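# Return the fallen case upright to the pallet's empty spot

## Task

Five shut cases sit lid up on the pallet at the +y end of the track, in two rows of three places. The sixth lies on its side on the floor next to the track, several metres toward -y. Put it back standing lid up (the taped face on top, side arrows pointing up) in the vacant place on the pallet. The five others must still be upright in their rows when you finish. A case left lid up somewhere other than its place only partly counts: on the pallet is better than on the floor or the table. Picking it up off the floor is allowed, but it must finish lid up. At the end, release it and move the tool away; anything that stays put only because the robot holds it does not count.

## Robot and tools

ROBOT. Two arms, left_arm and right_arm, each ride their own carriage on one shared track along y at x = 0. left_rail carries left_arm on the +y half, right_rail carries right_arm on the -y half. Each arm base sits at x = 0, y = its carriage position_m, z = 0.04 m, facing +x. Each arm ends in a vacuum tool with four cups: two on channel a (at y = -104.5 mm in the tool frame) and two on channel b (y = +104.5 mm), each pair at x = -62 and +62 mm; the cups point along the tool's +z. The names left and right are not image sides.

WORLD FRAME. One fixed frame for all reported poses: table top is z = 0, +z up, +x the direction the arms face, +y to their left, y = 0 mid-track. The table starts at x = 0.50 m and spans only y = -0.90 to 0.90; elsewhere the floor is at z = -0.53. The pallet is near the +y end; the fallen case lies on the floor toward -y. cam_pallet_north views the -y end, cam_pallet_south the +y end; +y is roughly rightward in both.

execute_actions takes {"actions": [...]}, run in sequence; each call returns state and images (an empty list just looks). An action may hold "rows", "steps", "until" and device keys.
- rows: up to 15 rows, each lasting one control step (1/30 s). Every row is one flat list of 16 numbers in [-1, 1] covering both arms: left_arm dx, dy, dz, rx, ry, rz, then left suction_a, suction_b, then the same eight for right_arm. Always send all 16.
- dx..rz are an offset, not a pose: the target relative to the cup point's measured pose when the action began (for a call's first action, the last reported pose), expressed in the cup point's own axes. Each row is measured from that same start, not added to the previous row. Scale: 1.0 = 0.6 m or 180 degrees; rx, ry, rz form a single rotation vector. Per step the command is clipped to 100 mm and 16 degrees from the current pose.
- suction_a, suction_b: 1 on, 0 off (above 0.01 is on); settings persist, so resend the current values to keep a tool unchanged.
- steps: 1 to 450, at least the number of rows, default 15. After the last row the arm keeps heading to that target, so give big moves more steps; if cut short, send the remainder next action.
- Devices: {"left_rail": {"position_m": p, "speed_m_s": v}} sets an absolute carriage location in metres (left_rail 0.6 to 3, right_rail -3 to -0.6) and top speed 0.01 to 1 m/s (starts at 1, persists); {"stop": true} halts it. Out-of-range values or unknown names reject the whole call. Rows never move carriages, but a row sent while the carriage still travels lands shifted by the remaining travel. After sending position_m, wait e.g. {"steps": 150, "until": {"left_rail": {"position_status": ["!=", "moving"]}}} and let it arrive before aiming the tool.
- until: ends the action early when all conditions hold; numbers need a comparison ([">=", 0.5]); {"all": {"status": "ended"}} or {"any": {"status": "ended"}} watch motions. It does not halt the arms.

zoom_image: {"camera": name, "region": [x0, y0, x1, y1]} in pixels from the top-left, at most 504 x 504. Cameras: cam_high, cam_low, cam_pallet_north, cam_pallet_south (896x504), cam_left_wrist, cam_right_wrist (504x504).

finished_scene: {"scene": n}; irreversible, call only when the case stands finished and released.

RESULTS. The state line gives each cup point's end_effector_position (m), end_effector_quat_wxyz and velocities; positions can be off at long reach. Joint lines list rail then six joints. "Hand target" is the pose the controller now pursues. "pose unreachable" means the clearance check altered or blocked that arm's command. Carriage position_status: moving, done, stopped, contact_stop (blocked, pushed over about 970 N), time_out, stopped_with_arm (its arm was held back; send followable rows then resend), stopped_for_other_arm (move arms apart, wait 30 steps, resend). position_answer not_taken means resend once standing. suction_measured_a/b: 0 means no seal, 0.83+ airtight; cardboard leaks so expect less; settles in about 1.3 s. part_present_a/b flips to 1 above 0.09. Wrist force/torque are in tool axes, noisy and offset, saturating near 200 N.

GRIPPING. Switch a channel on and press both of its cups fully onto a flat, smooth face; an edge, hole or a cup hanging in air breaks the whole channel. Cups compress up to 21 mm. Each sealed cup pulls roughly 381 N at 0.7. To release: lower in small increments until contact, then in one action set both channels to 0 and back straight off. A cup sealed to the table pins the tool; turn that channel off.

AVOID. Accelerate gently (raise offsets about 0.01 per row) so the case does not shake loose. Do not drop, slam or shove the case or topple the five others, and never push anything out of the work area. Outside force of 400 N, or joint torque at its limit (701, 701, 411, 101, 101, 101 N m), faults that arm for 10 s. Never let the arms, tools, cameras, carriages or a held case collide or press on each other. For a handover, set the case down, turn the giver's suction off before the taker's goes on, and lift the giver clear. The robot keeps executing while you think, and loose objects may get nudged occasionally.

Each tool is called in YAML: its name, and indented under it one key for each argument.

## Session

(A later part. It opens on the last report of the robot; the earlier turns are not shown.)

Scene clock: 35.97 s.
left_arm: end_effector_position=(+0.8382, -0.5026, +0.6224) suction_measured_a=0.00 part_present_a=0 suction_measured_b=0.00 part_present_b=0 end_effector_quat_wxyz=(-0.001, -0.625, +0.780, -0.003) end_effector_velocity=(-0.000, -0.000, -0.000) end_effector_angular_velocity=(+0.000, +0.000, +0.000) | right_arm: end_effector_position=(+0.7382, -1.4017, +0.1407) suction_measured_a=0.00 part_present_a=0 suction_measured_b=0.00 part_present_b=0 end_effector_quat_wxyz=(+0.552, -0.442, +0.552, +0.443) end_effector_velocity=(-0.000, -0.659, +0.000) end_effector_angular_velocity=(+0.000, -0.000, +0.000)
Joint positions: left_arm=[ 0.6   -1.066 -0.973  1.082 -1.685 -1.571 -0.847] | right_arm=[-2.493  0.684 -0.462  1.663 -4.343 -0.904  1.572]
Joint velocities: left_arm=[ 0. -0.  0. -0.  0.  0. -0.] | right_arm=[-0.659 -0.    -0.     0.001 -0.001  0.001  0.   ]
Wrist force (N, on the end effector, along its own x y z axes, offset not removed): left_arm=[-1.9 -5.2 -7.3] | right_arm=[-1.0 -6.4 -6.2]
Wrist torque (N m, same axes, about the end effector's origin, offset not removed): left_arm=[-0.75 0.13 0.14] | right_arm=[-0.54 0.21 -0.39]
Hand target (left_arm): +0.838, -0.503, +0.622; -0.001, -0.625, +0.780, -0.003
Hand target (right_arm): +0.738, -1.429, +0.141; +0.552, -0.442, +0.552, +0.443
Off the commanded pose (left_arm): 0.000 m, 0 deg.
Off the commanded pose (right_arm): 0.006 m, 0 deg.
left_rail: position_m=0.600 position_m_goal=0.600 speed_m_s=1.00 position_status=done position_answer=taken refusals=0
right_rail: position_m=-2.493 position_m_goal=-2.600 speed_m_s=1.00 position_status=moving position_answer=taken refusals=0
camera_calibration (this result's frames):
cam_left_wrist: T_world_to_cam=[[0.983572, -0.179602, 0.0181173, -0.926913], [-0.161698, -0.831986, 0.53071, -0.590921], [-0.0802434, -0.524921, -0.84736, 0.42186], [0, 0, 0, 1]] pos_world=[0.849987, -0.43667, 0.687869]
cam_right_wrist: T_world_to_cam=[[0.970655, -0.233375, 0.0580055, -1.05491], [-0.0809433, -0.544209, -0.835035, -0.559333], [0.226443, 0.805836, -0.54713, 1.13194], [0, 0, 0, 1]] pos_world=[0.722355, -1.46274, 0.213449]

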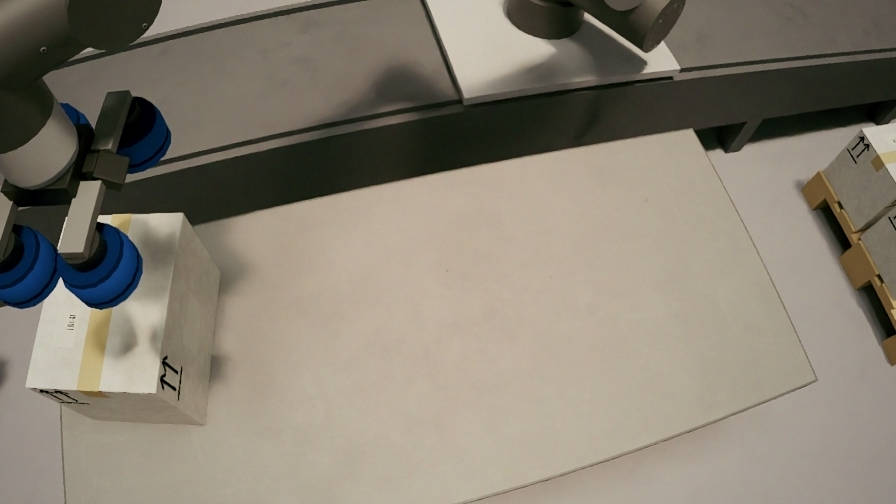

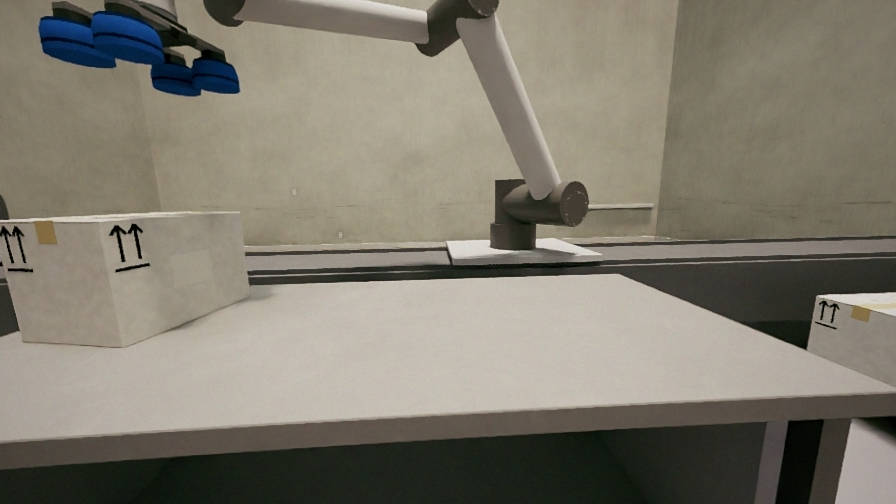

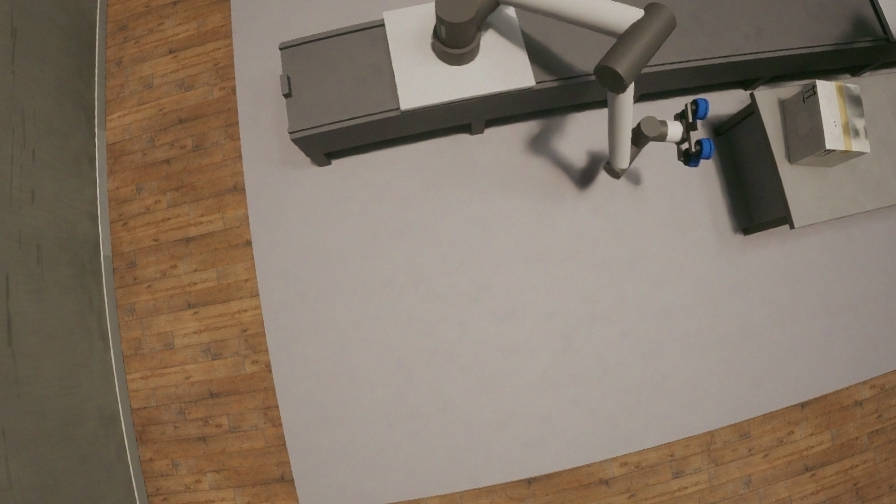

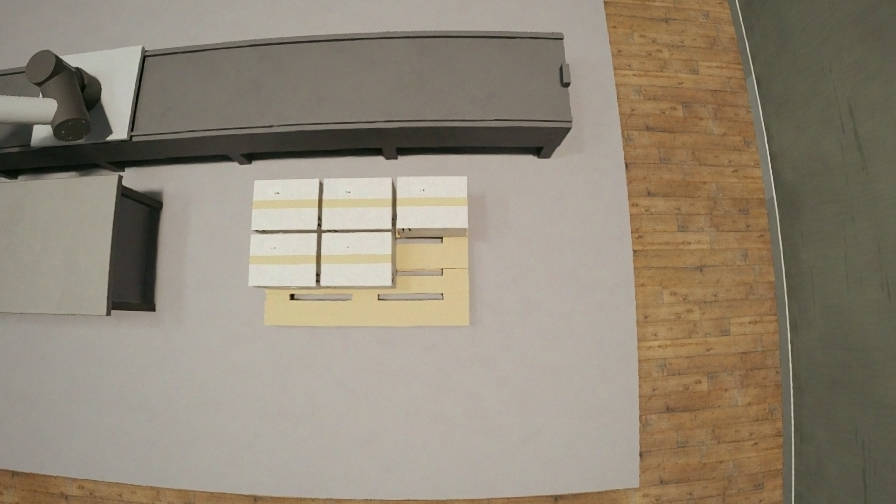

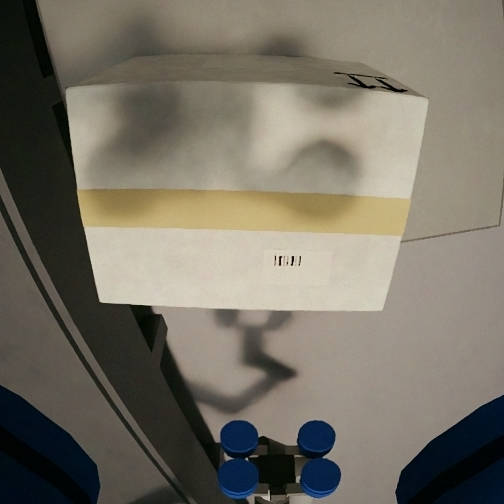

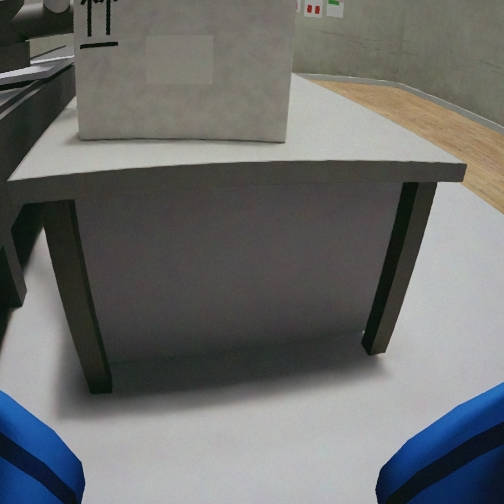

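execute_actions:
  actions:
    - {"rows": [[0.02,0.001,0.01,0,0,0,0,0,0,0,0,0,0,0,0,0],[0.05,0.002,0.03,0,0,0,0,0,0,0,0,0,0,0,0,0],[0.09,0.004,0.06,0,0,0,0,0,0,0,0,0,0,0,0,0],[0.13,0.006,0.09,0,0,0,0,0,0,0,0,0,0,0,0,0],[0.17,0.008,0.12,0,0,0,0,0,0,0,0,0,0,0,0,0],[0.20,0.009,0.15,0,0,0,0,0,0,0,0,0,0,0,0,0],[0.223,0.0095,0.18,0,0,0,0,0,0,0,0,0,0,0,0,0],[0.223,0.0095,0.21,0,0,0,0,0,0,0,0,0,0,0,0,0],[0.223,0.0095,0.25,0,0,0,0,0,0,0,0,0,0,0,0,0],[0.223,0.0095,0.29,0,0,0,0,0,0,0,0,0,0,0,0,0],[0.223,0.0095,0.33,0,0,0,0,0,0,0,0,0,0,0,0,0],[0.223,0.0095,0.38,0,0,0,0,0,0,0,0,0,0,0,0,0],[0.223,0.0095,0.44,0,0,0,0,0,0,0,0,0,0,0,0,0],[0.223,0.0095,0.51,0,0,0,0,0,0,0,0,0,0,0,0,0],[0.223,0.0095,0.5845,0,0,0,1,1,0,0,0,0,0,0,0,0]], "steps": 27}

Scene clock: 39.20 s.
left_arm: end_effector_position=(+0.8032, -0.6284, +0.2921) suction_measured_a=0.00 part_present_a=0 suction_measured_b=0.00 part_present_b=0 end_effector_quat_wxyz=(-0.000, -0.625, +0.780, -0.001) end_effector_velocity=(+0.009, -0.038, -0.159) end_effector_angular_velocity=(-0.018, -0.010, +0.000) | right_arm: end_effector_position=(+0.7382, -1.5089, +0.1408) suction_measured_a=0.00 part_present_a=0 suction_measured_b=0.00 part_present_b=0 end_effector_quat_wxyz=(+0.552, -0.442, +0.552, +0.443) end_effector_velocity=(+0.000, -0.000, +0.000) end_effector_angular_velocity=(+0.000, -0.000, -0.000)
Joint positions: left_arm=[ 0.6   -1.129 -0.759  1.168 -1.982 -1.571 -0.91 ] | right_arm=[-2.6    0.684 -0.462  1.663 -4.343 -0.904  1.572]
Joint velocities: left_arm=[ 0.    -0.006  0.117  0.015 -0.153  0.001 -0.006] | right_arm=[ 0. -0. -0. -0.  0. -0.  0.]
Wrist force (N, on the end effector, along its own x y z axes, offset not removed): left_arm=[2.7 -3.1 3.6] | right_arm=[-0.1 -4.8 0.8]
Wrist torque (N m, same axes, about the end effector's origin, offset not removed): left_arm=[-0.04 -0.56 0.00] | right_arm=[-0.43 0.13 -0.43]
Hand target (left_arm): +0.804, -0.633, +0.272; -0.001, -0.625, +0.780, -0.002
Hand target (right_arm): +0.738, -1.509, +0.141; +0.552, -0.442, +0.552, +0.443
Off the commanded pose (left_arm): 0.021 m, 0 deg.
Off the commanded pose (right_arm): 0.000 m, 0 deg.
left_rail: position_m=0.600 position_m_goal=0.600 speed_m_s=1.00 position_status=done position_answer=taken refusals=0
right_rail: position_m=-2.600 position_m_goal=-2.600 speed_m_s=1.00 position_status=done position_answer=taken refusals=0
camera_calibration (this result's frames):
cam_left_wrist: T_world_to_cam=[[0.983586, -0.179712, 0.0162102, -0.908573], [-0.160984, -0.833396, 0.528711, -0.526845], [-0.0815059, -0.522642, -0.848647, 0.0759555], [0, 0, 0, 1]] pos_world=[0.815037, -0.562654, 0.357736]
cam_right_wrist: T_world_to_cam=[[0.970667, -0.233322, 0.0580233, -1.07983], [-0.0808943, -0.544198, -0.835048, -0.617648], [0.226411, 0.805859, -0.547109, 1.2184], [0, 0, 0, 1]] pos_world=[0.722335, -1.56993, 0.213487]

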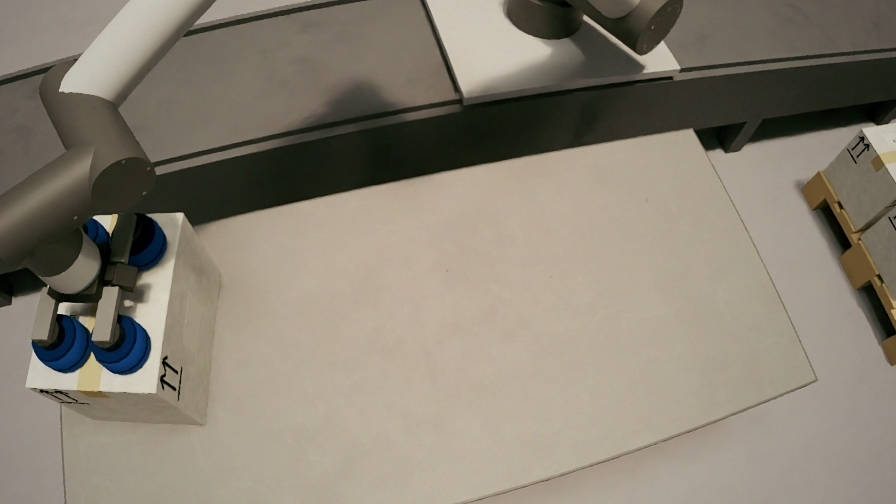

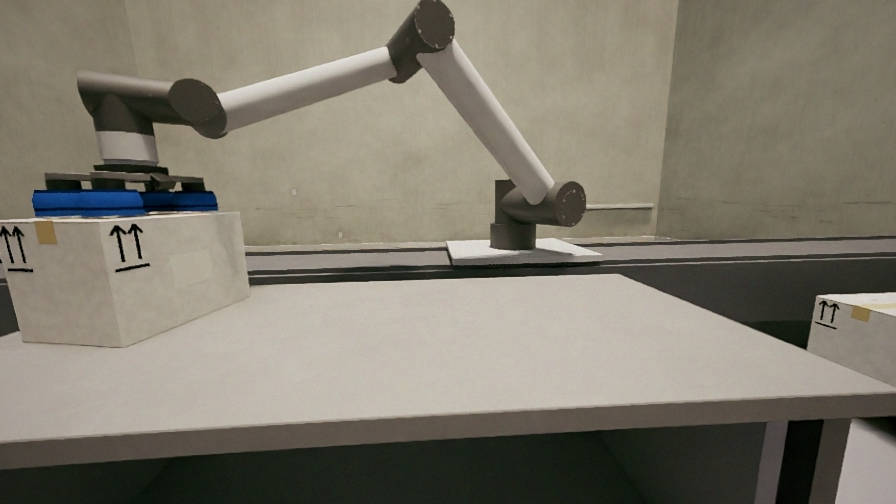

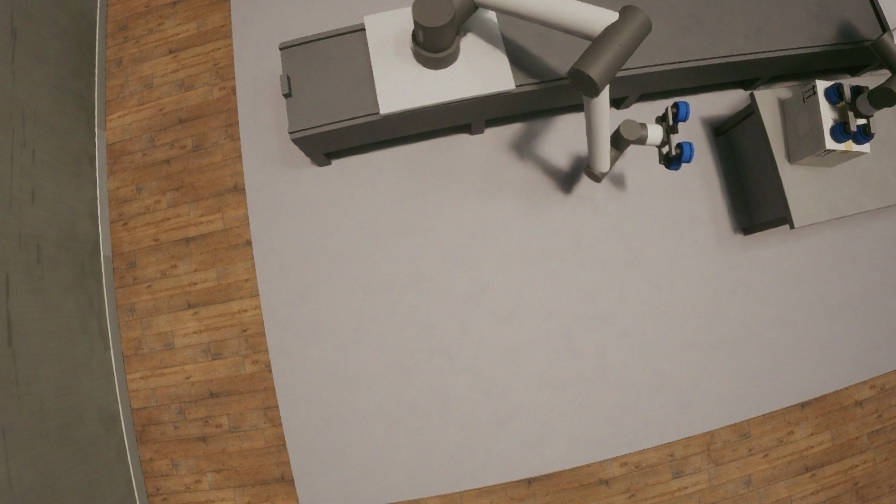

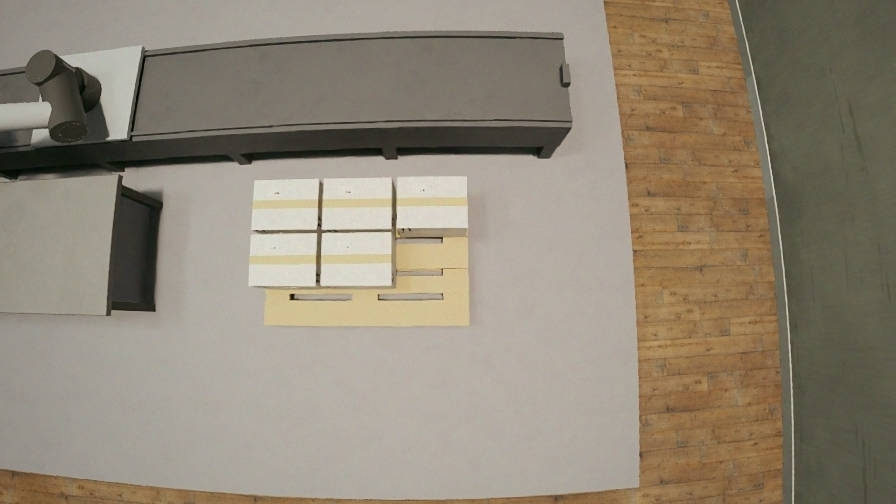

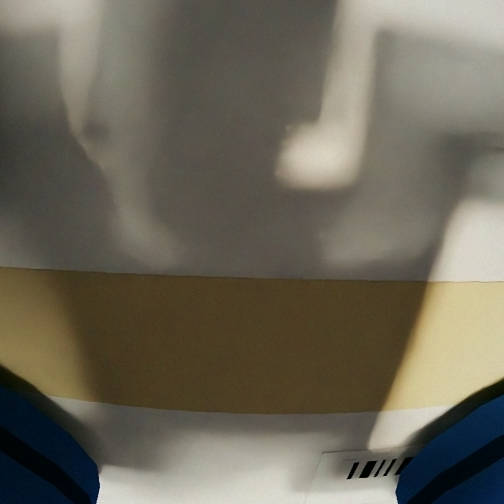

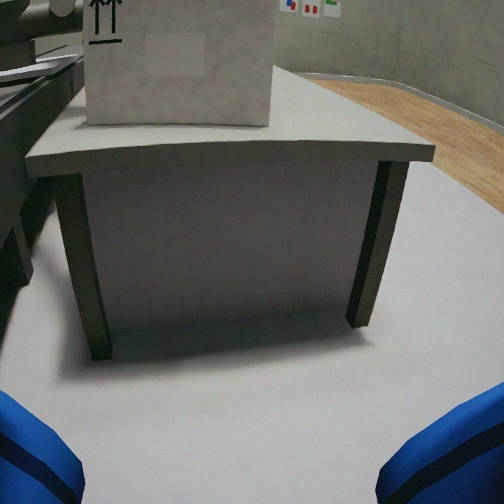

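execute_actions:
  actions: []

Scene clock: 40.83 s.
left_arm: end_effector_position=(+0.8044, -0.6334, +0.2725) suction_measured_a=0.85 part_present_a=1 suction_measured_b=0.85 part_present_b=1 end_effector_quat_wxyz=(-0.001, -0.625, +0.780, -0.002) end_effector_velocity=(-0.000, -0.000, -0.000) end_effector_angular_velocity=(+0.000, +0.000, -0.000) | right_arm: end_effector_position=(+0.7382, -1.5089, +0.1407) suction_measured_a=0.00 part_present_a=0 suction_measured_b=0.00 part_present_b=0 end_effector_quat_wxyz=(+0.552, -0.442, +0.552, +0.443) end_effector_velocity=(-0.000, -0.000, -0.000) end_effector_angular_velocity=(-0.000, +0.000, -0.000)
Joint positions: left_arm=[ 0.6   -1.13  -0.744  1.169 -2.001 -1.571 -0.91 ] | right_arm=[-2.6    0.684 -0.462  1.663 -4.343 -0.904  1.572]
Joint velocities: left_arm=[ 0. -0.  0.  0. -0. -0. -0.] | right_arm=[ 0.  0.  0. -0.  0. -0. -0.]
Wrist force (N, on the end effector, along its own x y z axes, offset not removed): left_arm=[-3.1 -6.1 -47.4] | right_arm=[-1.3 -4.7 1.7]
Wrist torque (N m, same axes, about the end effector's origin, offset not removed): left_arm=[2.22 -0.26 0.05] | right_arm=[-0.36 0.25 -0.37]
Hand target (left_arm): +0.804, -0.633, +0.272; -0.001, -0.625, +0.780, -0.002
Hand target (right_arm): +0.738, -1.509, +0.141; +0.552, -0.442, +0.552, +0.443
Off the commanded pose (left_arm): 0.000 m, 0 deg.
Off the commanded pose (right_arm): 0.000 m, 0 deg.
left_rail: position_m=0.600 position_m_goal=0.600 speed_m_s=1.00 position_status=done position_answer=taken refusals=0
right_rail: position_m=-2.600 position_m_goal=-2.600 speed_m_s=1.00 position_status=done position_answer=taken refusals=0
camera_calibration (this result's frames):
cam_left_wrist: T_world_to_cam=[[0.983573, -0.179613, 0.0179825, -0.910824], [-0.161656, -0.832125, 0.530504, -0.519557], [-0.0803218, -0.524697, -0.847492, 0.0542119], [0, 0, 0, 1]] pos_world=[0.816227, -0.567487, 0.33795]
cam_right_wrist: T_world_to_cam=[[0.970655, -0.233375, 0.0580056, -1.07992], [-0.0809432, -0.544209, -0.835036, -0.617667], [0.226444, 0.805837, -0.547129, 1.21833], [0, 0, 0, 1]] pos_world=[0.722355, -1.56994, 0.213449]

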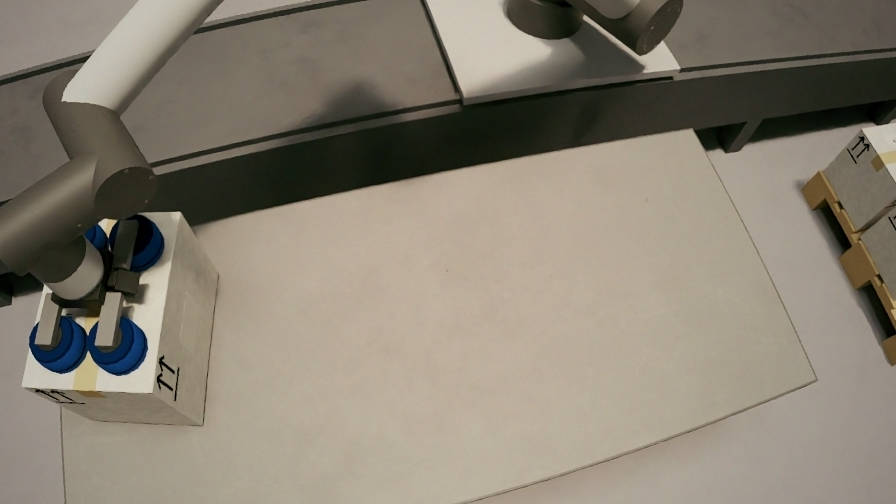

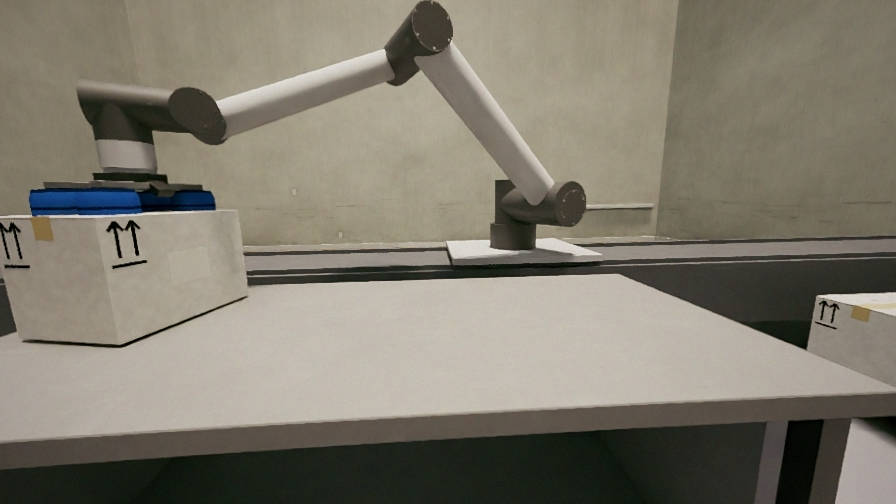

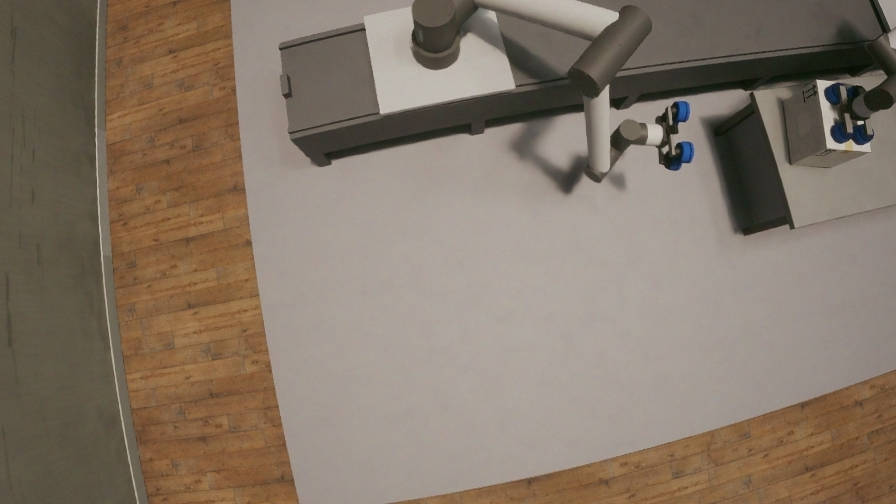

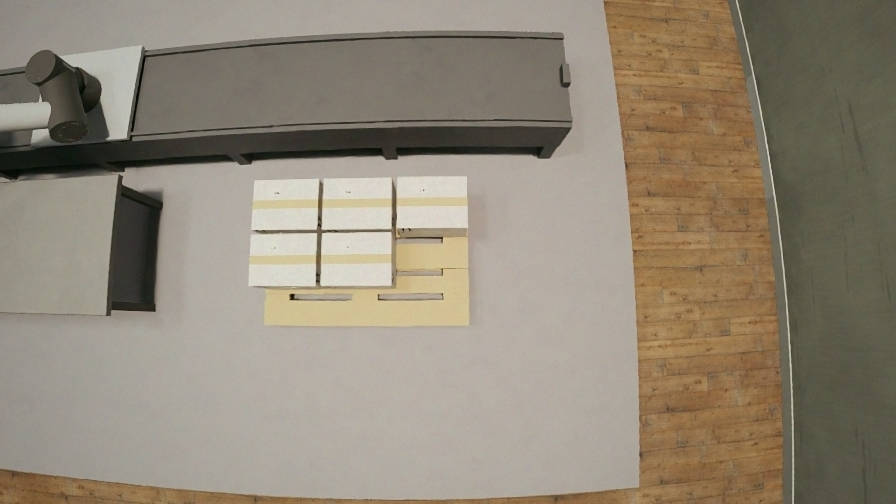

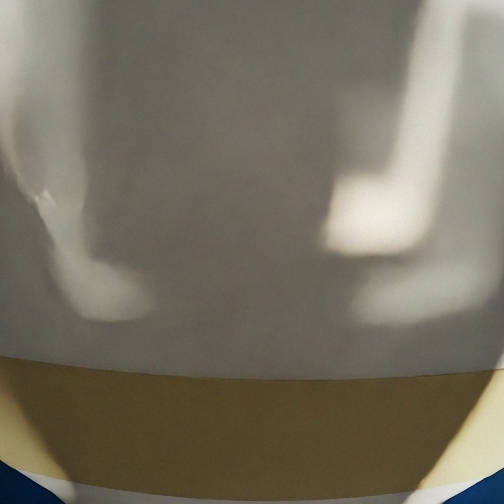

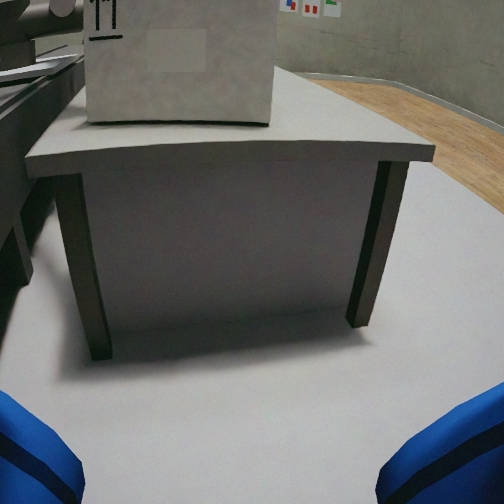

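zoom_image:
  camera: "cam_high"
  region: [0, 190, 250, 440]

zoom_image:
  camera: "cam_right_wrist"
  region: [60, 60, 300, 160]

Region (0, 190, 250, 440) of cam_high's 896x504 image, scaled by 2.016, with more detail than that image has.

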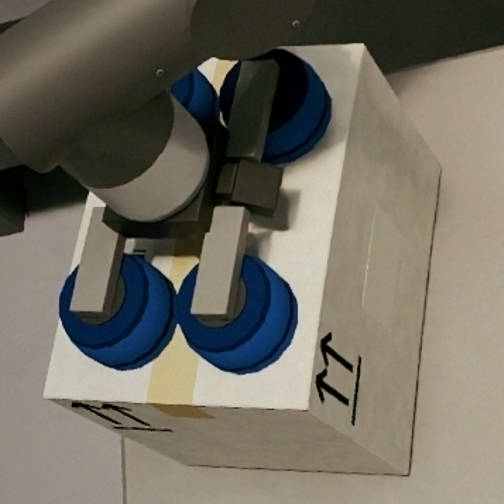

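Region (60, 60, 300, 160) of cam_right_wrist's 504x504 image, scaled by 2.100, with more detail than that image has; it fills the top 210 rows of this view, and the rest is white.

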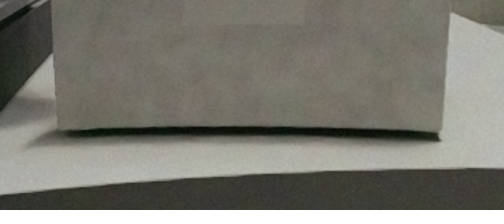

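execute_actions:
  actions:
    - {"left_rail": {"position_m": 3.0}, "rows": [[-0.003,0,-0.01,0,0,0.01,1,1,0,0,0,0,0,0,0,0],[-0.01,0,-0.025,0,0,0.025,1,1,0,0,0,0,0,0,0,0],[-0.02,0,-0.045,0,0,0.045,1,1,0,0,0,0,0,0,0,0],[-0.04,0,-0.065,0,0,0.07,1,1,0,0,0,0,0,0,0,0],[-0.07,0.001,-0.08,0,0,0.10,1,1,0,0,0,0,0,0,0,0],[-0.11,0.001,-0.09,0,0,0.13,1,1,0,0,0,0,0,0,0,0],[-0.15,0.001,-0.10,0,0,0.16,1,1,0,0,0,0,0,0,0,0],[-0.19,0.002,-0.10,0,0,0.19,1,1,0,0,0,0,0,0,0,0],[-0.24,0.002,-0.10,0,0,0.22,1,1,0,0,0,0,0,0,0,0],[-0.30,0.002,-0.10,0,0,0.25,1,1,0,0,0,0,0,0,0,0],[-0.38,0.003,-0.10,0,0,0.28,1,1,0,0,0,0,0,0,0,0],[-0.48,0.004,-0.10,0,0,0.32,1,1,0,0,0,0,0,0,0,0],[-0.62,0.005,-0.10,0,0,0.36,1,1,0,0,0,0,0,0,0,0],[-0.8,0.006,-0.10,0,0,0.40,1,1,0,0,0,0,0,0,0,0],[-1.0,0.007,-0.10,0,0,0.4306,1,1,0,0,0,0,0,0,0,0]], "steps": 38}

Scene clock: 43.13 s.
left_arm: end_effector_position=(+0.9176, +0.8679, +0.3267) suction_measured_a=0.85 part_present_a=1 suction_measured_b=0.85 part_present_b=1 end_effector_quat_wxyz=(+0.001, -0.033, +0.999, +0.006) end_effector_velocity=(+0.083, +1.478, +0.010) end_effector_angular_velocity=(-0.066, +0.014, -0.451) | right_arm: end_effector_position=(+0.7382, -1.5089, +0.1407) suction_measured_a=0.00 part_present_a=0 suction_measured_b=0.00 part_present_b=0 end_effector_quat_wxyz=(+0.552, -0.442, +0.552, +0.443) end_effector_velocity=(+0.000, +0.000, +0.000) end_effector_angular_velocity=(+0.000, -0.000, -0.000)
Joint positions: left_arm=[ 1.589 -0.842 -1.089  1.71  -2.185 -1.561  0.663] | right_arm=[-2.6    0.684 -0.462  1.663 -4.343 -0.904  1.572]
Joint velocities: left_arm=[ 1.     0.343 -0.234  0.388 -0.201 -0.049  0.795] | right_arm=[ 0.  0. -0.  0. -0. -0. -0.]
Wrist force (N, on the end effector, along its own x y z axes, offset not removed): left_arm=[2.7 -1.1 -46.0] | right_arm=[-1.8 -5.3 2.8]
Wrist torque (N m, same axes, about the end effector's origin, offset not removed): left_arm=[2.69 -1.29 0.54] | right_arm=[-0.52 0.30 -0.33]
Hand target (left_arm): +0.928, +0.982, +0.328; +0.001, -0.003, +1.000, +0.001
Hand target (right_arm): +0.738, -1.509, +0.141; +0.552, -0.442, +0.552, +0.443
Off the commanded pose (left_arm): 0.076 m, 4 deg.
Off the commanded pose (right_arm): 0.000 m, 0 deg.
left_rail: position_m=1.589 position_m_goal=3.000 speed_m_s=1.00 position_status=moving position_answer=taken refusals=0
right_rail: position_m=-2.600 position_m_goal=-2.600 speed_m_s=1.00 position_status=done position_answer=taken refusals=0
camera_calibration (this result's frames):
cam_left_wrist: T_world_to_cam=[[0.104684, -0.994497, 0.00406583, 0.764773], [-0.84739, -0.0870577, 0.523785, 0.703997], [-0.520549, -0.0582774, -0.851841, 0.897598], [0, 0, 0, 1]] pos_world=[0.983744, 0.874162, 0.392757]
cam_right_wrist: T_world_to_cam=[[0.970655, -0.233375, 0.058005, -1.07992], [-0.0809438, -0.54421, -0.835035, -0.617668], [0.226443, 0.805836, -0.54713, 1.21832], [0, 0, 0, 1]] pos_world=[0.722355, -1.56994, 0.213448]

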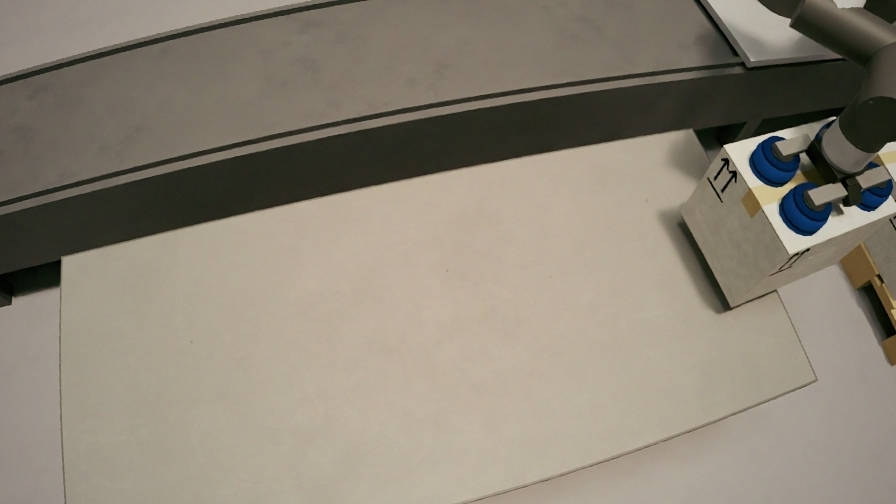

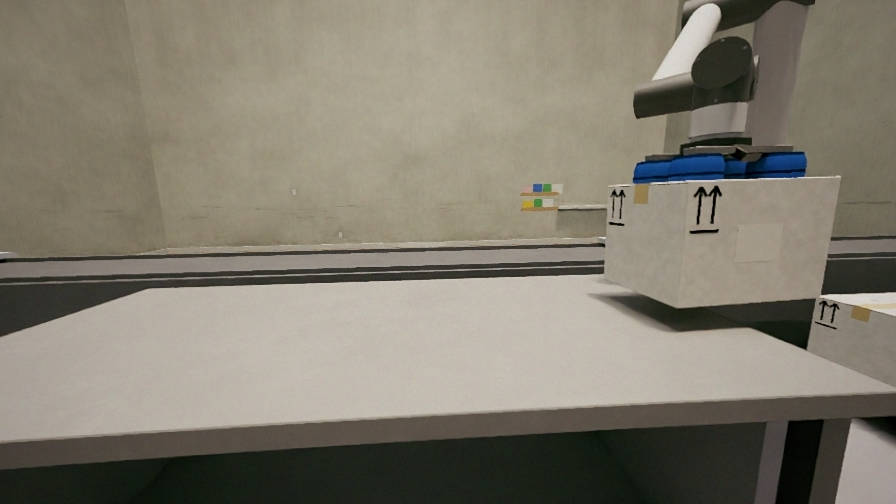

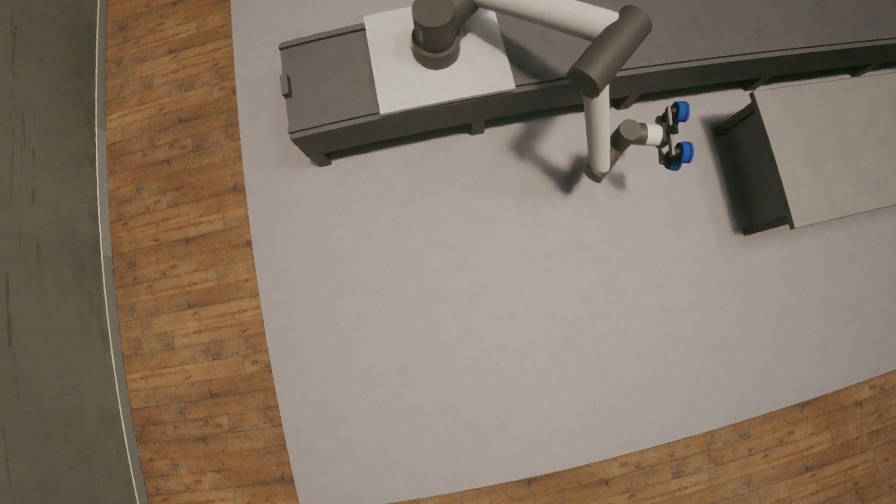

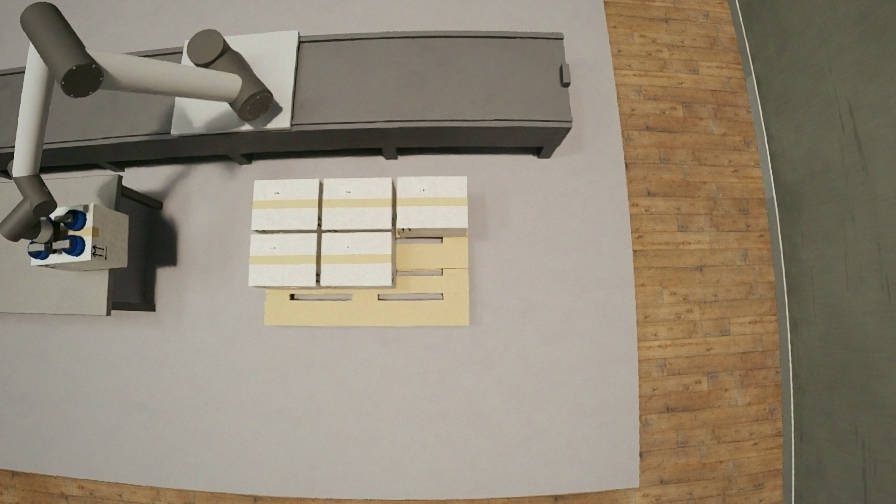

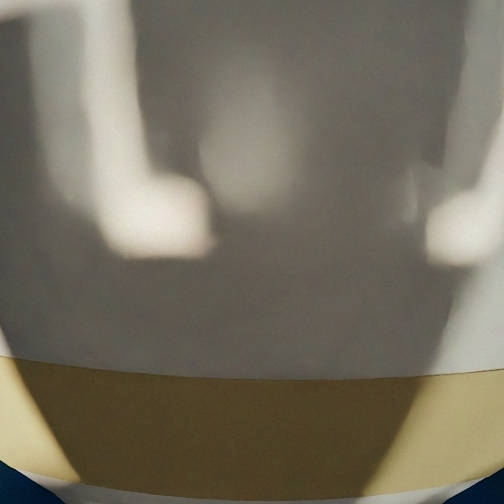

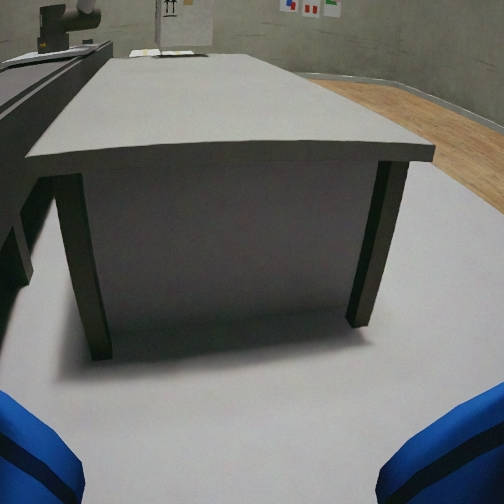

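execute_actions:
  actions: []

Scene clock: 44.37 s.
left_arm: end_effector_position=(+0.9280, +2.1663, +0.3279) suction_measured_a=0.85 part_present_a=1 suction_measured_b=0.85 part_present_b=1 end_effector_quat_wxyz=(+0.001, -0.003, +1.000, +0.001) end_effector_velocity=(-0.000, +0.865, -0.000) end_effector_angular_velocity=(+0.000, +0.000, +0.001) | right_arm: end_effector_position=(+0.7382, -1.5089, +0.1407) suction_measured_a=0.00 part_present_a=0 suction_measured_b=0.00 part_present_b=0 end_effector_quat_wxyz=(+0.552, -0.442, +0.552, +0.443) end_effector_velocity=(+0.000, -0.000, +0.000) end_effector_angular_velocity=(-0.000, -0.000, -0.000)
Joint positions: left_arm=[ 2.817 -0.79  -1.123  1.766 -2.214 -1.569  0.774] | right_arm=[-2.6    0.684 -0.462  1.663 -4.343 -0.904  1.572]
Joint velocities: left_arm=[ 0.864  0.001 -0.001  0.001 -0.     0.     0.   ] | right_arm=[ 0. -0. -0. -0.  0. -0. -0.]
Wrist force (N, on the end effector, along its own x y z axes, offset not removed): left_arm=[-5.9 12.8 -49.0] | right_arm=[-1.8 -4.3 1.1]
Wrist torque (N m, same axes, about the end effector's origin, offset not removed): left_arm=[0.48 0.32 -0.03] | right_arm=[-0.32 0.27 -0.36]
Hand target (left_arm): +0.928, +2.202, +0.328; +0.001, -0.003, +1.000, +0.001
Hand target (right_arm): +0.738, -1.509, +0.141; +0.552, -0.442, +0.552, +0.443
Off the commanded pose (left_arm): 0.006 m, 1 deg.
Off the commanded pose (right_arm): 0.000 m, 0 deg.
left_rail: position_m=2.817 position_m_goal=3.000 speed_m_s=1.00 position_status=moving position_answer=taken refusals=0
right_rail: position_m=-2.600 position_m_goal=-2.600 speed_m_s=1.00 position_status=done position_answer=taken refusals=0
camera_calibration (this result's frames):
cam_left_wrist: T_world_to_cam=[[0.0451795, -0.998882, 0.0138994, 2.11645], [-0.850196, -0.0311415, 0.525544, 0.70615], [-0.524524, -0.0355611, -0.850653, 0.933795], [0, 0, 0, 1]] pos_world=[0.994543, 2.16928, 0.393805]
cam_right_wrist: T_world_to_cam=[[0.970655, -0.233375, 0.058005, -1.07992], [-0.0809439, -0.54421, -0.835035, -0.617668], [0.226443, 0.805836, -0.54713, 1.21832], [0, 0, 0, 1]] pos_world=[0.722355, -1.56994, 0.213448]

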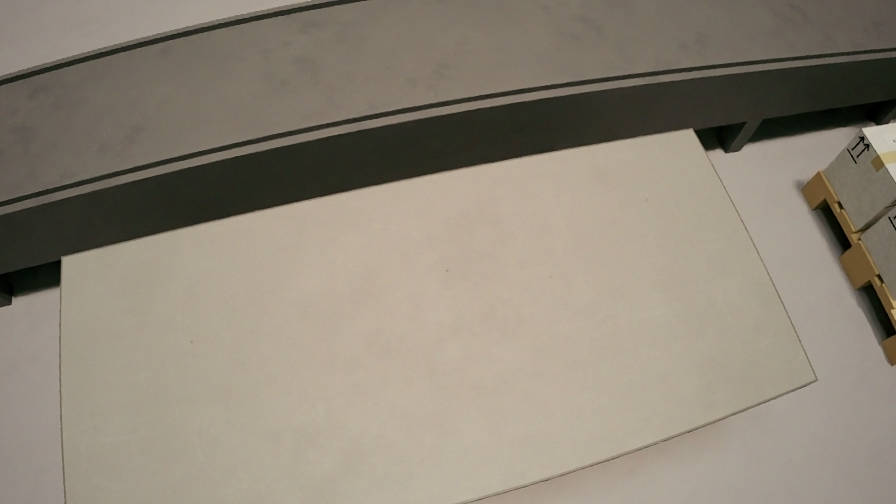

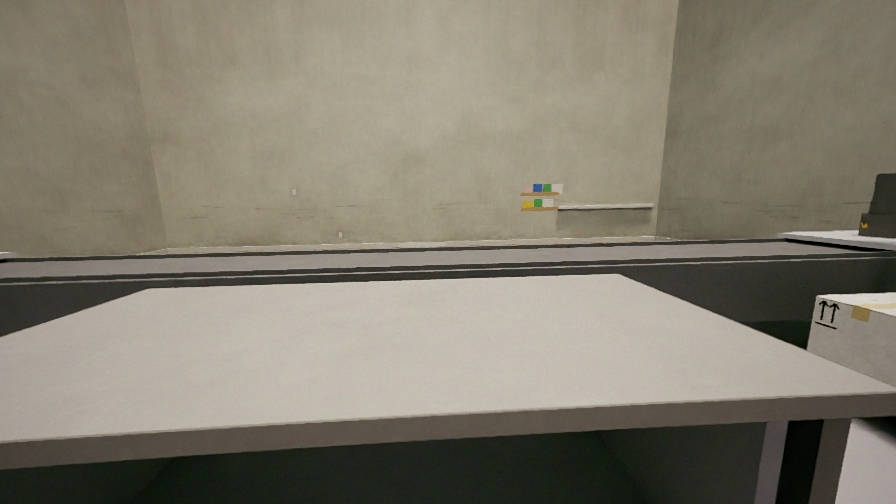

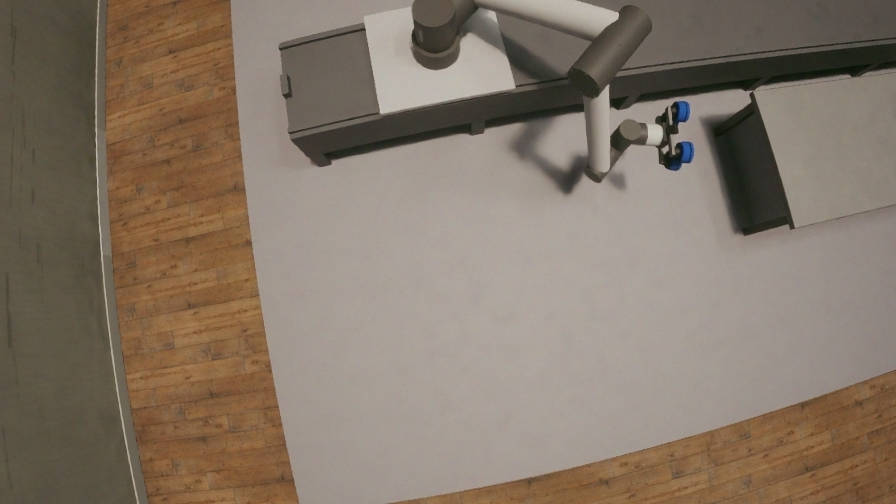

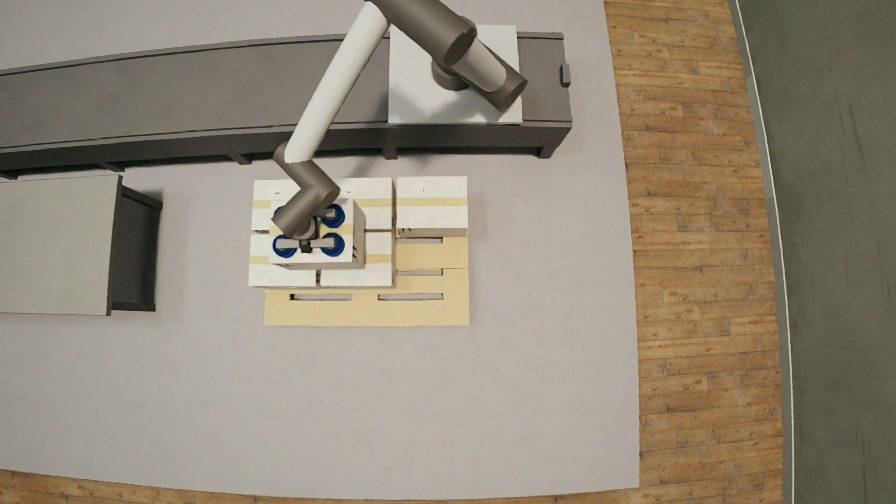

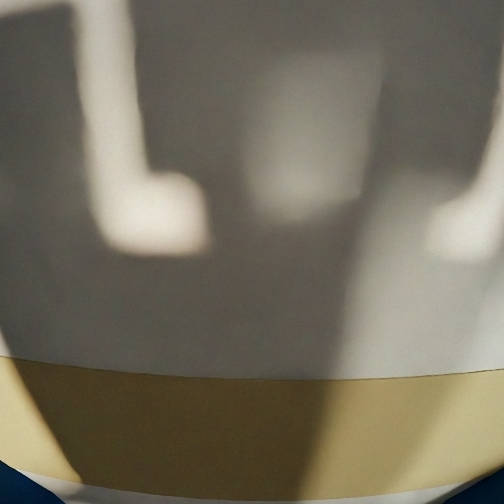

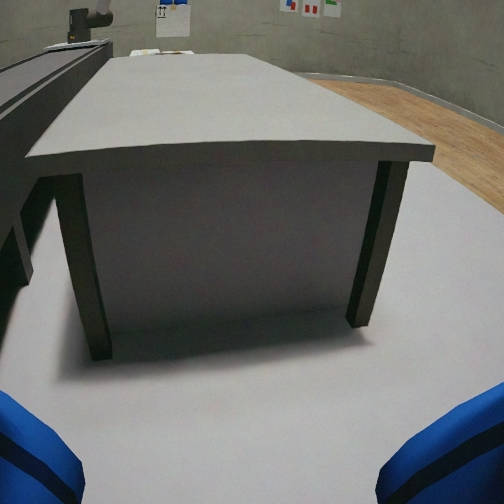

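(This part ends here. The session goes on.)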